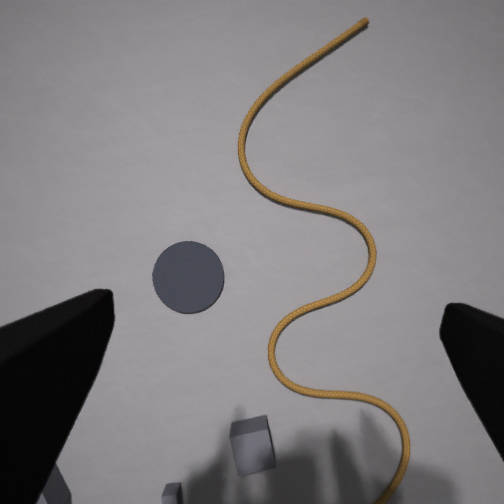

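Call:
execute_actions --actions '[{"rows":[[0.25,2.13,2.04,-1.19,0.83,-1.38,1],[0.3,2.16,1.98,-1.18,0.81,-1.38,1],[0.347,2.19,1.92,-1.17,0.79,-1.38,1],[0.347,2.21,1.86,-1.16,0.77,-1.38,1],[0.347,2.23,1.8,-1.15,0.76,-1.38,1],[0.347,2.25,1.74,-1.14,0.75,-1.38,1],[0.347,2.27,1.68,-1.13,0.74,-1.38,1],[0.347,2.29,1.62,-1.12,0.73,-1.38,1],[0.347,2.31,1.56,-1.1,0.72,-1.38,1],[0.347,2.328,1.487,-1.092,0.718,-1.38,1]]}]' --pictures false

Call:
execute_actions --actions '[{"steps":14}]'

Scene clock: 122.80 s of 4397.00 s.
end_effector_position=(+0.3950, +0.0219, +0.1516) grip_measured=+1.000 end_effector_quat_wxyz=(+0.654, -0.351, +0.579, +0.338) end_effector_velocity=(-0.431, +0.193, -0.414) end_effector_angular_velocity=(-0.756, +1.172, +3.301)
Joint positions: [ 0.349  2.299  1.615 -1.1    0.729 -0.603  0.088]
Joint velocities: [-0.002  0.32  -1.551  0.066 -0.139 -2.117  0.   ]
Heat: hottest waist 31 °C (+4.0 °C/min).
Steps of this call (steps 1 to 30: the robot went on to your last target; steps 31 to 90: nothing new was sent; then 11.43 s passed at rest; steps 91 to 105: all 15 steps of this action). Readings (joint positions):
91: [0.207 2.098 2.094 -1.194 0.851 0.052]
92: [0.215 2.100 2.076 -1.190 0.848 -0.014]
94: [0.249 2.109 2.030 -1.182 0.829 -0.101]
98: [0.317 2.175 1.908 -1.155 0.782 -0.254]
105: the state above

Scene clock: 123.27 s of 4397.00 s.
end_effector_position=(+0.3593, +0.0357, +0.1196) grip_measured=+1.000 end_effector_quat_wxyz=(-0.421, +0.569, -0.421, -0.567) end_effector_velocity=(-0.002, -0.002, -0.002) end_effector_angular_velocity=(+0.003, +0.014, +0.271)
Joint positions: [ 0.349  2.329  1.494 -1.092  0.717 -1.356  0.088]
Joint velocities: [-0.007 -0.002 -0.002 -0.007 -0.007 -0.271  0.   ]
Heat: hottest waist 31 °C (+4.0 °C/min).
Steps of this call (steps 1 to 14: the robot went on to your last target). Readings (joint positions):
1: [0.349 2.308 1.571 -1.101 0.725 -0.673]
2: [0.349 2.319 1.538 -1.102 0.721 -0.742]
4: [0.349 2.334 1.502 -1.100 0.717 -0.880]
8: [0.349 2.331 1.494 -1.092 0.717 -1.156]
14: the state above

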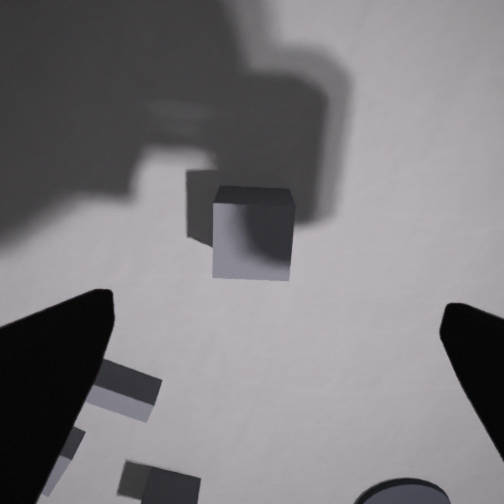

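Call:
execute_actions --actions '[{"rows":[[0.337,2.333,1.47,-1.06,0.721,-1.394,0.6],[0.326,2.337,1.45,-1.026,0.725,-1.408,0.6],[0.314,2.341,1.43,-0.993,0.728,-1.42,0.6],[0.303,2.345,1.41,-0.96,0.731,-1.436,0.6],[0.292,2.35,1.39,-0.927,0.735,-1.45,0.6],[0.28,2.354,1.37,-0.894,0.738,-1.464,0.6],[0.269,2.358,1.35,-0.86,0.741,-1.478,0.6],[0.258,2.362,1.33,-0.828,0.745,-1.49,0.6],[0.246,2.367,1.31,-0.795,0.748,-1.506,0.6],[0.235,2.371,1.293,-0.762,0.751,-1.52,0.6]]}]' --pictures false

Call:
execute_actions --actions '[{"rows":[[0.235,2.371,1.293,-0.762,0.751,-1.52,0.6],[0.235,2.371,1.293,-0.762,0.751,-1.52,-0.27]]}]'

Scene clock: 132.23 s of 4397.00 s.
end_effector_position=(+0.3484, +0.0387, +0.0486) grip_measured=+0.604 end_effector_quat_wxyz=(-0.415, +0.570, -0.418, -0.573) end_effector_velocity=(+0.002, +0.006, -0.010) end_effector_angular_velocity=(+0.012, -0.046, -0.002)
Joint positions: [ 0.235  2.366  1.303 -0.775  0.747 -1.512  0.069]
Joint velocities: [-0.007 -0.002 -0.056  0.125  0.007 -0.051 -0.001]
Heat: hottest waist 32 °C (+4.0 °C/min).
Steps of this call (steps 1 to 30: the robot went on to your last target; steps 31 to 90: nothing new was sent; then 5.47 s passed at rest; steps 91 to 105: all 15 steps of this action). Readings (joint positions):
91: [0.349 2.329 1.492 -1.087 0.717 -1.380]
92: [0.348 2.329 1.485 -1.070 0.718 -1.387]
94: [0.338 2.329 1.461 -1.019 0.723 -1.407]
98: [0.292 2.339 1.387 -0.900 0.735 -1.458]
105: the state above

Scene clock: 132.73 s of 4397.00 s.
end_effector_position=(+0.3502, +0.0394, +0.0487) grip_measured=-0.227 end_effector_quat_wxyz=(-0.418, +0.572, -0.416, -0.570) end_effector_velocity=(-0.000, -0.001, +0.000) end_effector_angular_velocity=(+0.006, +0.006, +0.007)
Joint positions: [ 0.236  2.366  1.301 -0.763  0.75  -1.517  0.028]
Joint velocities: [-0.002 -0.002  0.002 -0.007 -0.007 -0.007 -0.   ]
Heat: hottest waist 32 °C (+4.0 °C/min).
Steps of this call (steps 1 to 15: all 15 steps of this action). Readings (joint positions):
1: [0.235 2.366 1.302 -0.771 0.747 -1.514]
2: [0.235 2.366 1.302 -0.768 0.748 -1.515]
4: [0.235 2.366 1.302 -0.765 0.749 -1.515]
8: [0.235 2.366 1.301 -0.764 0.749 -1.517]
15: the state above

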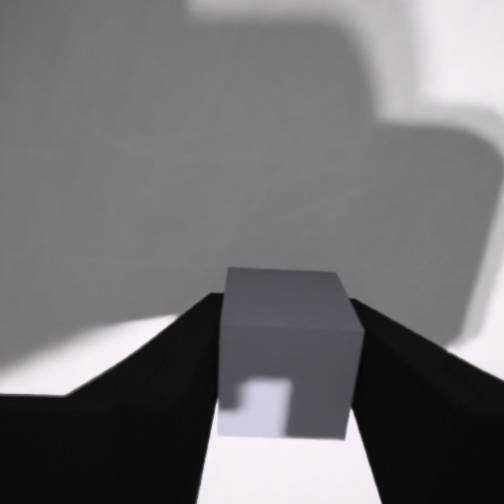

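Call:
execute_actions --actions '[{"rows":[[0.235,2.371,1.293,-0.762,0.751,-1.52,-0.3],[0.25,2.36,1.325,-0.805,0.747,-1.5,-0.3],[0.265,2.35,1.35,-0.85,0.742,-1.48,-0.3],[0.28,2.34,1.375,-0.89,0.738,-1.46,-0.3],[0.285,2.325,1.4,-0.93,0.738,-1.45,-0.3],[0.27,2.305,1.415,-0.95,0.742,-1.45,-0.3],[0.245,2.285,1.425,-0.96,0.748,-1.45,-0.3],[0.22,2.265,1.435,-0.965,0.754,-1.45,-0.3],[0.195,2.245,1.445,-0.97,0.76,-1.45,-0.3],[0.17,2.225,1.452,-0.97,0.765,-1.44,-0.3],[0.145,2.208,1.46,-0.975,0.77,-1.44,-0.3],[0.12,2.192,1.467,-0.975,0.775,-1.44,-0.3],[0.095,2.177,1.474,-0.98,0.78,-1.43,-0.3],[0.074,2.164,1.48,-0.98,0.78,-1.43,-0.3]]}]' --pictures false

Call:
execute_actions --actions '[{"rows":[[0.074,2.164,1.48,-0.98,0.78,-1.43,-0.3],[0.074,2.164,1.48,-0.98,0.78,-1.43,-0.3],[0.063,2.17,1.465,-0.954,0.781,-1.445,-0.3],[0.052,2.175,1.45,-0.927,0.782,-1.46,-0.3],[0.042,2.18,1.435,-0.9,0.783,-1.475,-0.3],[0.031,2.184,1.42,-0.875,0.784,-1.49,-0.3],[0.02,2.188,1.406,-0.848,0.785,-1.505,-0.3],[0.01,2.192,1.392,-0.822,0.785,-1.52,-0.3]]}]'

Scene clock: 144.43 s of 4397.00 s.
end_effector_position=(+0.3867, -0.0586, +0.0892) grip_measured=-0.227 end_effector_quat_wxyz=(+0.493, -0.516, +0.484, +0.507) end_effector_velocity=(+0.038, -0.356, -0.063) end_effector_angular_velocity=(-0.057, +0.130, -0.965)
Joint positions: [ 0.111  2.187  1.469 -0.971  0.776 -1.438  0.028]
Joint velocities: [-0.755 -0.422  0.198 -0.081  0.139  0.051 -0.   ]
Heat: hottest waist 32 °C (+4.0 °C/min).
Steps of this call (steps 1 to 15: the robot went on to your last target; steps 16 to 90: nothing new was sent; then 8.20 s passed at rest; steps 91 to 105: all 15 steps of this action). Readings (joint positions):
91: [0.236 2.366 1.301 -0.763 0.750 -1.517]
92: [0.237 2.366 1.304 -0.770 0.750 -1.516]
94: [0.246 2.366 1.324 -0.824 0.747 -1.495]
98: [0.266 2.329 1.385 -0.926 0.740 -1.462]
105: the state above

Scene clock: 144.93 s of 4397.00 s.
end_effector_position=(+0.3840, -0.0757, +0.0502) grip_measured=-0.227 end_effector_quat_wxyz=(+0.500, -0.499, +0.500, +0.500) end_effector_velocity=(+0.011, +0.006, +0.002) end_effector_angular_velocity=(+0.024, -0.051, -0.005)
Joint positions: [ 0.009  2.187  1.399 -0.827  0.783 -1.515  0.028]
Joint velocities: [ 0.007 -0.002 -0.002  0.066 -0.022 -0.037 -0.   ]
Heat: hottest waist 32 °C (+4.0 °C/min).
Steps of this call (steps 1 to 15: all 15 steps of this action). Readings (joint positions):
1: [0.089 2.175 1.475 -0.973 0.780 -1.436]
2: [0.073 2.168 1.478 -0.975 0.782 -1.435]
4: [0.059 2.164 1.477 -0.962 0.783 -1.440]
8: [0.041 2.171 1.433 -0.877 0.783 -1.486]
15: the state above

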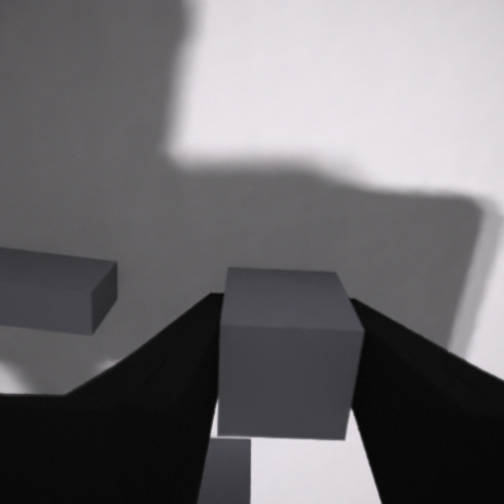

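Call:
execute_actions --actions '[{"rows":[[0.01,2.192,1.392,-0.822,0.785,-1.52,0],[0.01,2.192,1.392,-0.822,0.785,-1.52,0],[0.01,2.192,1.392,-0.822,0.785,-1.52,0],[0.01,2.192,1.392,-0.822,0.785,-1.52,0],[0.03,2.18,1.425,-0.87,0.785,-1.49,0],[0.052,2.172,1.455,-0.925,0.782,-1.46,0],[0.074,2.164,1.485,-0.98,0.78,-1.43,0],[0.09,2.16,1.52,-1.0,0.78,-1.38,0],[0.1,2.16,1.56,-0.98,0.77,-1.32,0],[0.1,2.17,1.6,-0.93,0.76,-1.26,0],[0.09,2.185,1.63,-0.87,0.755,-1.2,0],[0.08,2.2,1.66,-0.8,0.75,-1.14,0],[0.07,2.215,1.685,-0.73,0.745,-1.08,0],[0.06,2.23,1.705,-0.66,0.74,-1.02,0],[0.05,2.245,1.72,-0.59,0.73,-0.96,0]]}]' --pictures false

Call:
execute_actions --actions '[{"rows":[[0.04,2.255,1.735,-0.53,0.725,-0.9,0.2],[0.03,2.27,1.75,-0.47,0.72,-0.85,0.2],[0.02,2.28,1.76,-0.41,0.715,-0.8,0.2],[0.01,2.295,1.77,-0.35,0.71,-0.75,0.2],[0,2.305,1.78,-0.29,0.705,-0.7,0.2],[-0.015,2.32,1.79,-0.23,0.7,-0.65,0.2],[-0.03,2.335,1.8,-0.17,0.695,-0.6,0.2],[-0.045,2.35,1.81,-0.11,0.69,-0.56,0.2],[-0.06,2.362,1.81,-0.05,0.685,-0.53,0.2],[-0.072,2.374,1.81,0.01,0.68,-0.51,0.2],[-0.083,2.386,1.81,0.07,0.677,-0.5,0.2],[-0.092,2.396,1.81,0.12,0.674,-0.5,0.2],[-0.099,2.404,1.81,0.16,0.671,-0.5,0.2]]}]' --pictures false

Call:
execute_actions --actions '[{"steps":12}]'

Scene clock: 164.97 s of 4397.00 s.
end_effector_position=(+0.4797, -0.0867, +0.1257) grip_measured=-0.004 end_effector_quat_wxyz=(+0.723, -0.362, +0.517, +0.282) end_effector_velocity=(+0.491, -0.181, +0.140) end_effector_angular_velocity=(+0.986, -1.504, -3.437)
Joint positions: [ 0.089  2.2    1.665 -0.725  0.747 -1.095  0.039]
Joint velocities: [-0.227  0.227  0.833  1.81  -0.183  1.722  0.   ]
Heat: hottest waist 34 °C (+5.0 °C/min).
Steps of this call (steps 1 to 15: the robot went on to your last target; steps 16 to 90: nothing new was sent; then 16.53 s passed at rest; steps 91 to 105: all 15 steps of this action). Readings (joint positions):
91: [0.009 2.187 1.399 -0.823 0.783 -1.517]
92: [0.009 2.187 1.399 -0.823 0.783 -1.517]
94: [0.009 2.187 1.399 -0.823 0.783 -1.517]
98: [0.039 2.186 1.444 -0.932 0.783 -1.453]
105: the state above

Scene clock: 165.47 s of 4397.00 s.
end_effector_position=(+0.6061, -0.1790, +0.0950) grip_measured=+0.197 end_effector_quat_wxyz=(+0.908, +0.053, +0.389, -0.147) end_effector_velocity=(+0.021, -0.115, -0.091) end_effector_angular_velocity=(+0.071, -0.193, -0.550)
Joint positions: [-0.092  2.382  1.802  0.108  0.678 -0.515  0.049]
Joint velocities: [-0.242  0.129  0.007  0.564 -0.037  0.125  0.   ]
Heat: hottest waist 34 °C (+5.1 °C/min).
Steps of this call (steps 1 to 15: all 15 steps of this action). Readings (joint positions):
1: [0.081 2.208 1.691 -0.663 0.741 -1.036]
2: [0.070 2.218 1.712 -0.604 0.735 -0.979]
4: [0.046 2.243 1.742 -0.484 0.725 -0.872]
8: [-0.004 2.303 1.780 -0.247 0.703 -0.670]
15: the state above

Scene clock: 165.87 s of 4397.00 s.
end_effector_position=(+0.6102, -0.1832, +0.0960) grip_measured=+0.197 end_effector_quat_wxyz=(+0.911, +0.066, +0.373, -0.162) end_effector_velocity=(-0.000, +0.003, -0.002) end_effector_angular_velocity=(+0.015, -0.006, +0.015)
Joint positions: [-0.096  2.39   1.802  0.159  0.673 -0.503  0.049]
Joint velocities: [-0.002 -0.002 -0.007 -0.007 -0.022  0.007 -0.   ]
Heat: hottest waist 34 °C (+5.0 °C/min).
Steps of this call (steps 1 to 12: the robot went on to your last target). Readings (joint positions):
1: [-0.099 2.385 1.802 0.124 0.678 -0.511]
2: [-0.103 2.387 1.802 0.135 0.677 -0.508]
4: [-0.104 2.389 1.802 0.148 0.676 -0.506]
8: [-0.099 2.390 1.802 0.157 0.673 -0.504]
12: the state above

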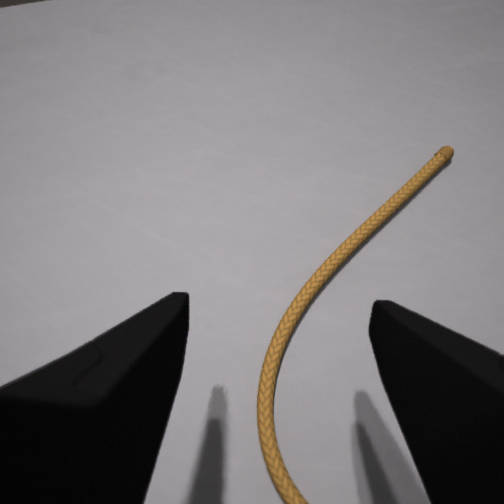

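Well aligned. Descend.

Call:
execute_actions --actions '[{"rows":[[-0.106,2.412,1.8,0.172,0.665,-0.503,0],[-0.113,2.42,1.797,0.183,0.659,-0.507,0],[-0.12,2.428,1.794,0.195,0.652,-0.51,0],[-0.128,2.436,1.791,0.206,0.646,-0.514,0],[-0.135,2.444,1.788,0.218,0.64,-0.517,0],[-0.142,2.452,1.785,0.23,0.634,-0.52,0],[-0.15,2.46,1.783,0.241,0.628,-0.524,0],[-0.157,2.468,1.78,0.253,0.621,-0.528,0],[-0.165,2.476,1.778,0.264,0.615,-0.531,0],[-0.172,2.484,1.776,0.276,0.609,-0.535,0]]}]' --pictures false

Call:
execute_actions --actions '[{"rows":[[-0.172,2.484,1.776,0.276,0.609,-0.535,0],[-0.172,2.484,1.776,0.276,0.609,-0.535,0],[-0.172,2.484,1.776,0.276,0.609,-0.535,0],[-0.172,2.484,1.776,0.276,0.609,-0.535,-0.83]]}]'

Scene clock: 173.33 s of 4397.00 s.
end_effector_position=(+0.6116, -0.1818, +0.0448) grip_measured=+0.003 end_effector_quat_wxyz=(+0.911, +0.069, +0.373, -0.163) end_effector_velocity=(+0.002, -0.008, +0.002) end_effector_angular_velocity=(-0.007, -0.024, -0.021)
Joint positions: [-0.164  2.469  1.785  0.273  0.611 -0.53   0.039]
Joint velocities: [-0.007 -0.002 -0.002  0.037 -0.007 -0.007 -0.   ]
Heat: hottest waist 35 °C (+5.0 °C/min).
Steps of this call (steps 1 to 30: the robot went on to your last target; steps 31 to 90: nothing new was sent; then 3.97 s passed at rest; steps 91 to 105: all 15 steps of this action). Readings (joint positions):
91: [-0.097 2.391 1.802 0.162 0.672 -0.503]
92: [-0.097 2.394 1.802 0.169 0.669 -0.503]
94: [-0.102 2.402 1.802 0.186 0.659 -0.504]
98: [-0.127 2.432 1.799 0.227 0.636 -0.516]
105: the state above

Scene clock: 173.83 s of 4397.00 s.
end_effector_position=(+0.6117, -0.1818, +0.0440) grip_measured=-0.754 end_effector_quat_wxyz=(+0.911, +0.069, +0.373, -0.163) end_effector_velocity=(+0.001, +0.001, +0.002) end_effector_angular_velocity=(-0.002, -0.003, +0.013)
Joint positions: [-0.165  2.47   1.785  0.276  0.61  -0.532  0.002]
Joint velocities: [ 0.002 -0.002  0.002 -0.007 -0.007 -0.007  0.   ]
Heat: hottest waist 35 °C (+5.0 °C/min).
Steps of this call (steps 1 to 15: all 15 steps of this action). Readings (joint positions):
1: [-0.165 2.469 1.785 0.275 0.611 -0.530]
2: [-0.165 2.469 1.785 0.275 0.611 -0.531]
4: [-0.165 2.470 1.785 0.275 0.611 -0.531]
8: [-0.166 2.470 1.785 0.276 0.611 -0.532]
15: the state above

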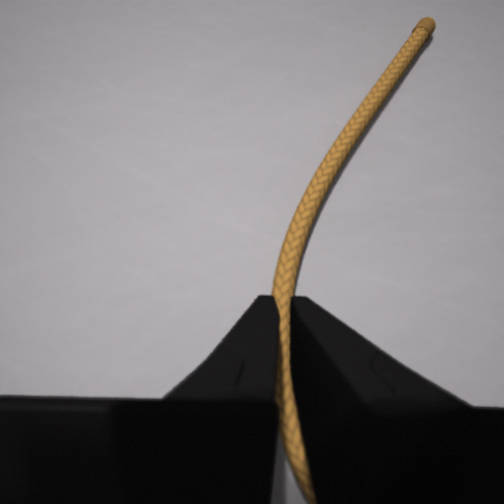

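Call:
execute_actions --actions '[{"rows":[[-0.15,2.455,1.795,0.25,0.625,-0.53,-0.83],[-0.13,2.435,1.81,0.21,0.64,-0.53,-0.83],[-0.11,2.415,1.825,0.16,0.655,-0.53,-0.83],[-0.09,2.395,1.84,0.1,0.67,-0.53,-0.83],[-0.072,2.375,1.855,0.04,0.685,-0.53,-0.83],[-0.055,2.355,1.87,-0.02,0.7,-0.53,-0.83],[-0.04,2.335,1.885,-0.08,0.71,-0.53,-0.83],[-0.025,2.315,1.9,-0.14,0.72,-0.53,-0.83],[-0.01,2.3,1.915,-0.2,0.73,-0.53,-0.83],[0.005,2.285,1.93,-0.26,0.74,-0.53,-0.83],[0.02,2.27,1.94,-0.32,0.75,-0.53,-0.83],[0.035,2.255,1.95,-0.38,0.76,-0.53,-0.83],[0.05,2.24,1.96,-0.44,0.77,-0.53,-0.83],[0.065,2.225,1.97,-0.5,0.78,-0.53,-0.83],[0.08,2.21,1.98,-0.56,0.79,-0.53,-0.83]]}]' --pictures false

Call:
execute_actions --actions '[{"rows":[[0.09,2.2,1.99,-0.62,0.8,-0.55,-0.83],[0.1,2.19,2.0,-0.68,0.8,-0.58,-0.83],[0.11,2.18,2.01,-0.74,0.81,-0.61,-0.83],[0.125,2.17,2.02,-0.8,0.81,-0.64,-0.83],[0.14,2.16,2.03,-0.86,0.82,-0.67,-0.83],[0.155,2.15,2.04,-0.92,0.82,-0.7,-0.83],[0.17,2.14,2.05,-0.98,0.82,-0.74,-0.83],[0.185,2.13,2.05,-1.04,0.82,-0.78,-0.83],[0.2,2.13,2.05,-1.1,0.82,-0.82,-0.83],[0.215,2.14,2.04,-1.15,0.82,-0.86,-0.83],[0.23,2.16,2.02,-1.17,0.81,-0.9,-0.83],[0.245,2.18,2.0,-1.16,0.81,-0.95,-0.83],[0.26,2.2,1.98,-1.14,0.8,-1.0,-0.83],[0.275,2.22,1.96,-1.12,0.8,-1.05,-0.83],[0.29,2.24,1.94,-1.1,0.79,-1.1,-0.83]]}]' --pictures false

Call:
execute_actions --actions '[{"rows":[[0.3,2.26,1.92,-1.08,0.79,-1.15,-0.83],[0.31,2.28,1.9,-1.06,0.785,-1.2,-0.83],[0.32,2.3,1.88,-1.04,0.78,-1.25,-0.83],[0.325,2.32,1.86,-1.02,0.78,-1.3,-0.83],[0.33,2.34,1.84,-1.0,0.775,-1.35,-0.83],[0.335,2.36,1.82,-0.98,0.775,-1.4,-0.83],[0.34,2.38,1.8,-0.96,0.77,-1.45,-0.83],[0.34,2.4,1.775,-0.94,0.77,-1.5,-0.83],[0.34,2.42,1.75,-0.92,0.767,-1.55,-0.83]]}]'

Scene clock: 191.37 s of 4397.00 s.
end_effector_position=(+0.5764, -0.1716, +0.1968) grip_measured=-0.754 end_effector_quat_wxyz=(+0.896, -0.028, +0.439, -0.057) end_effector_velocity=(-0.193, -0.020, +0.295) end_effector_angular_velocity=(-0.251, +0.431, +0.714)
Joint positions: [ 0.055  2.243  1.956 -0.419  0.764 -0.532  0.002]
Joint velocities: [ 0.422 -0.54   0.364 -1.736  0.286  0.007 -0.   ]
Heat: hottest waist 38 °C (+6.1 °C/min).
Steps of this call (steps 1 to 15: the robot went on to your last target; steps 16 to 90: nothing new was sent; then 14.03 s passed at rest; steps 91 to 105: all 15 steps of this action). Readings (joint positions):
91: [-0.165 2.470 1.786 0.273 0.611 -0.532]
92: [-0.162 2.466 1.789 0.256 0.618 -0.532]
94: [-0.146 2.451 1.800 0.188 0.642 -0.532]
98: [-0.075 2.389 1.846 -0.015 0.691 -0.532]
105: the state above

Scene clock: 191.87 s of 4397.00 s.
end_effector_position=(+0.4803, -0.1062, +0.2488) grip_measured=-0.753 end_effector_quat_wxyz=(+0.740, -0.387, +0.483, +0.262) end_effector_velocity=(-0.023, +0.399, -0.076) end_effector_angular_velocity=(-0.598, +0.162, +2.178)
Joint positions: [ 0.255  2.17   2.001 -1.112  0.809 -0.988  0.002]
Joint velocities: [ 0.442  0.418 -0.452  0.139 -0.183 -1.414  0.   ]
Heat: hottest waist 38 °C (+6.0 °C/min).
Steps of this call (steps 1 to 15: all 15 steps of this action). Readings (joint positions):
1: [0.068 2.226 1.967 -0.480 0.774 -0.533]
2: [0.081 2.212 1.978 -0.540 0.783 -0.544]
4: [0.102 2.191 1.997 -0.660 0.796 -0.584]
8: [0.147 2.161 2.027 -0.902 0.813 -0.699]
15: the state above

Scene clock: 192.37 s of 4397.00 s.
end_effector_position=(+0.4516, +0.0464, +0.1496) grip_measured=-0.753 end_effector_quat_wxyz=(-0.497, +0.611, -0.365, -0.496) end_effector_velocity=(+0.009, +0.005, +0.003) end_effector_angular_velocity=(-0.008, -0.047, +0.113)
Joint positions: [ 0.345  2.422  1.755 -0.927  0.767 -1.536  0.002]
Joint velocities: [ 0.002 -0.002 -0.007  0.066 -0.007 -0.154 -0.   ]
Heat: hottest waist 38 °C (+6.1 °C/min).
Steps of this call (steps 1 to 15: all 15 steps of this action). Readings (joint positions):
1: [0.270 2.186 1.985 -1.103 0.804 -1.037]
2: [0.284 2.206 1.966 -1.090 0.799 -1.086]
4: [0.308 2.255 1.923 -1.058 0.789 -1.184]
8: [0.338 2.350 1.834 -0.985 0.775 -1.383]
15: the state above

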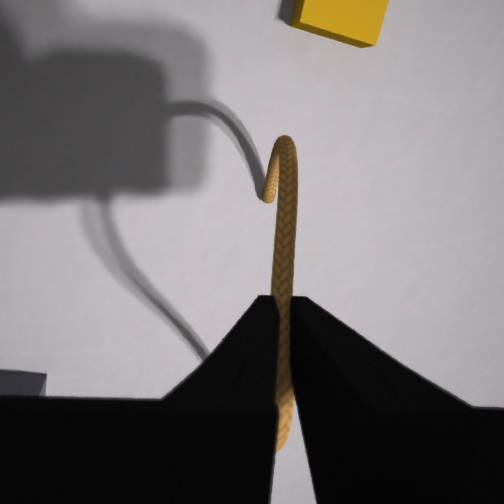

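Call:
execute_actions --actions '[{"rows":[[0.34,2.42,1.74,-0.93,0.767,-1.62,-0.83],[0.335,2.42,1.72,-0.93,0.767,-1.69,-0.83],[0.325,2.42,1.7,-0.93,0.767,-1.76,-0.83],[0.31,2.42,1.68,-0.92,0.767,-1.83,-0.83],[0.295,2.42,1.66,-0.91,0.767,-1.9,-0.83],[0.28,2.42,1.635,-0.9,0.767,-1.97,-0.83],[0.265,2.42,1.61,-0.885,0.767,-2.04,-0.83],[0.25,2.42,1.585,-0.87,0.767,-2.11,-0.83],[0.235,2.42,1.56,-0.86,0.767,-2.18,-0.83],[0.225,2.415,1.535,-0.85,0.767,-2.25,-0.83],[0.215,2.41,1.51,-0.84,0.765,-2.32,-0.83],[0.21,2.405,1.485,-0.83,0.765,-2.39,-0.83],[0.205,2.4,1.46,-0.82,0.765,-2.45,-0.83],[0.2,2.39,1.43,-0.81,0.763,-2.5,-0.83],[0.195,2.385,1.4,-0.8,0.76,-2.5,-0.83]]}]' --pictures false

Call:
execute_actions --actions '[{"steps":10}]'

Scene clock: 202.90 s of 4397.00 s.
end_effector_position=(+0.3910, +0.0268, +0.0565) grip_measured=-0.753 end_effector_quat_wxyz=(-0.158, +0.701, -0.153, -0.679) end_effector_velocity=(-0.213, -0.012, -0.151) end_effector_angular_velocity=(-0.117, +0.430, +1.357)
Joint positions: [ 0.204  2.409  1.473 -0.824  0.767 -2.404  0.002]
Joint velocities: [-0.173 -0.144 -0.852  0.271 -0.022 -1.179 -0.   ]
Heat: hottest waist 38 °C (+6.1 °C/min).
Steps of this call (steps 1 to 30: the robot went on to your last target; steps 31 to 150: nothing new was sent; then 5.03 s passed at rest; steps 151 to 165: all 15 steps of this action). Readings (joint positions):
151: [0.345 2.419 1.755 -0.921 0.767 -1.563]
152: [0.345 2.419 1.752 -0.921 0.767 -1.599]
154: [0.341 2.417 1.731 -0.923 0.767 -1.699]
158: [0.300 2.417 1.652 -0.896 0.767 -1.953]
165: the state above

Scene clock: 203.23 s of 4397.00 s.
end_effector_position=(+0.3768, +0.0270, +0.0498) grip_measured=-0.753 end_effector_quat_wxyz=(-0.120, +0.701, -0.119, -0.693) end_effector_velocity=(-0.004, -0.000, -0.001) end_effector_angular_velocity=(+0.004, +0.012, +0.043)
Joint positions: [ 0.199  2.392  1.411 -0.802  0.762 -2.495  0.002]
Joint velocities: [-0.002 -0.002 -0.007 -0.007 -0.007 -0.037 -0.   ]
Heat: hottest waist 38 °C (+6.1 °C/min).
Steps of this call (steps 1 to 10: the robot went on to your last target). Readings (joint positions):
1: [0.199 2.404 1.449 -0.820 0.765 -2.435]
2: [0.197 2.402 1.432 -0.817 0.765 -2.455]
4: [0.198 2.400 1.416 -0.808 0.763 -2.478]
8: [0.199 2.393 1.412 -0.802 0.762 -2.493]
10: the state above

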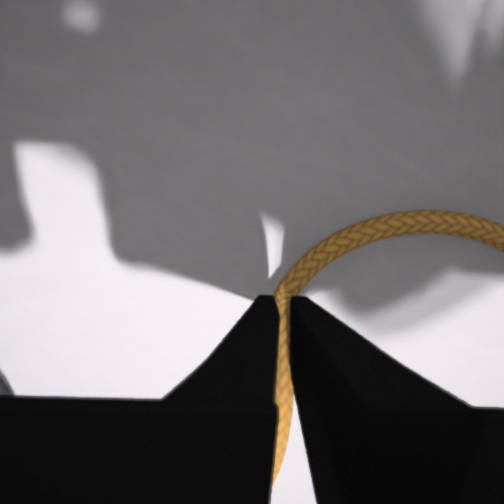

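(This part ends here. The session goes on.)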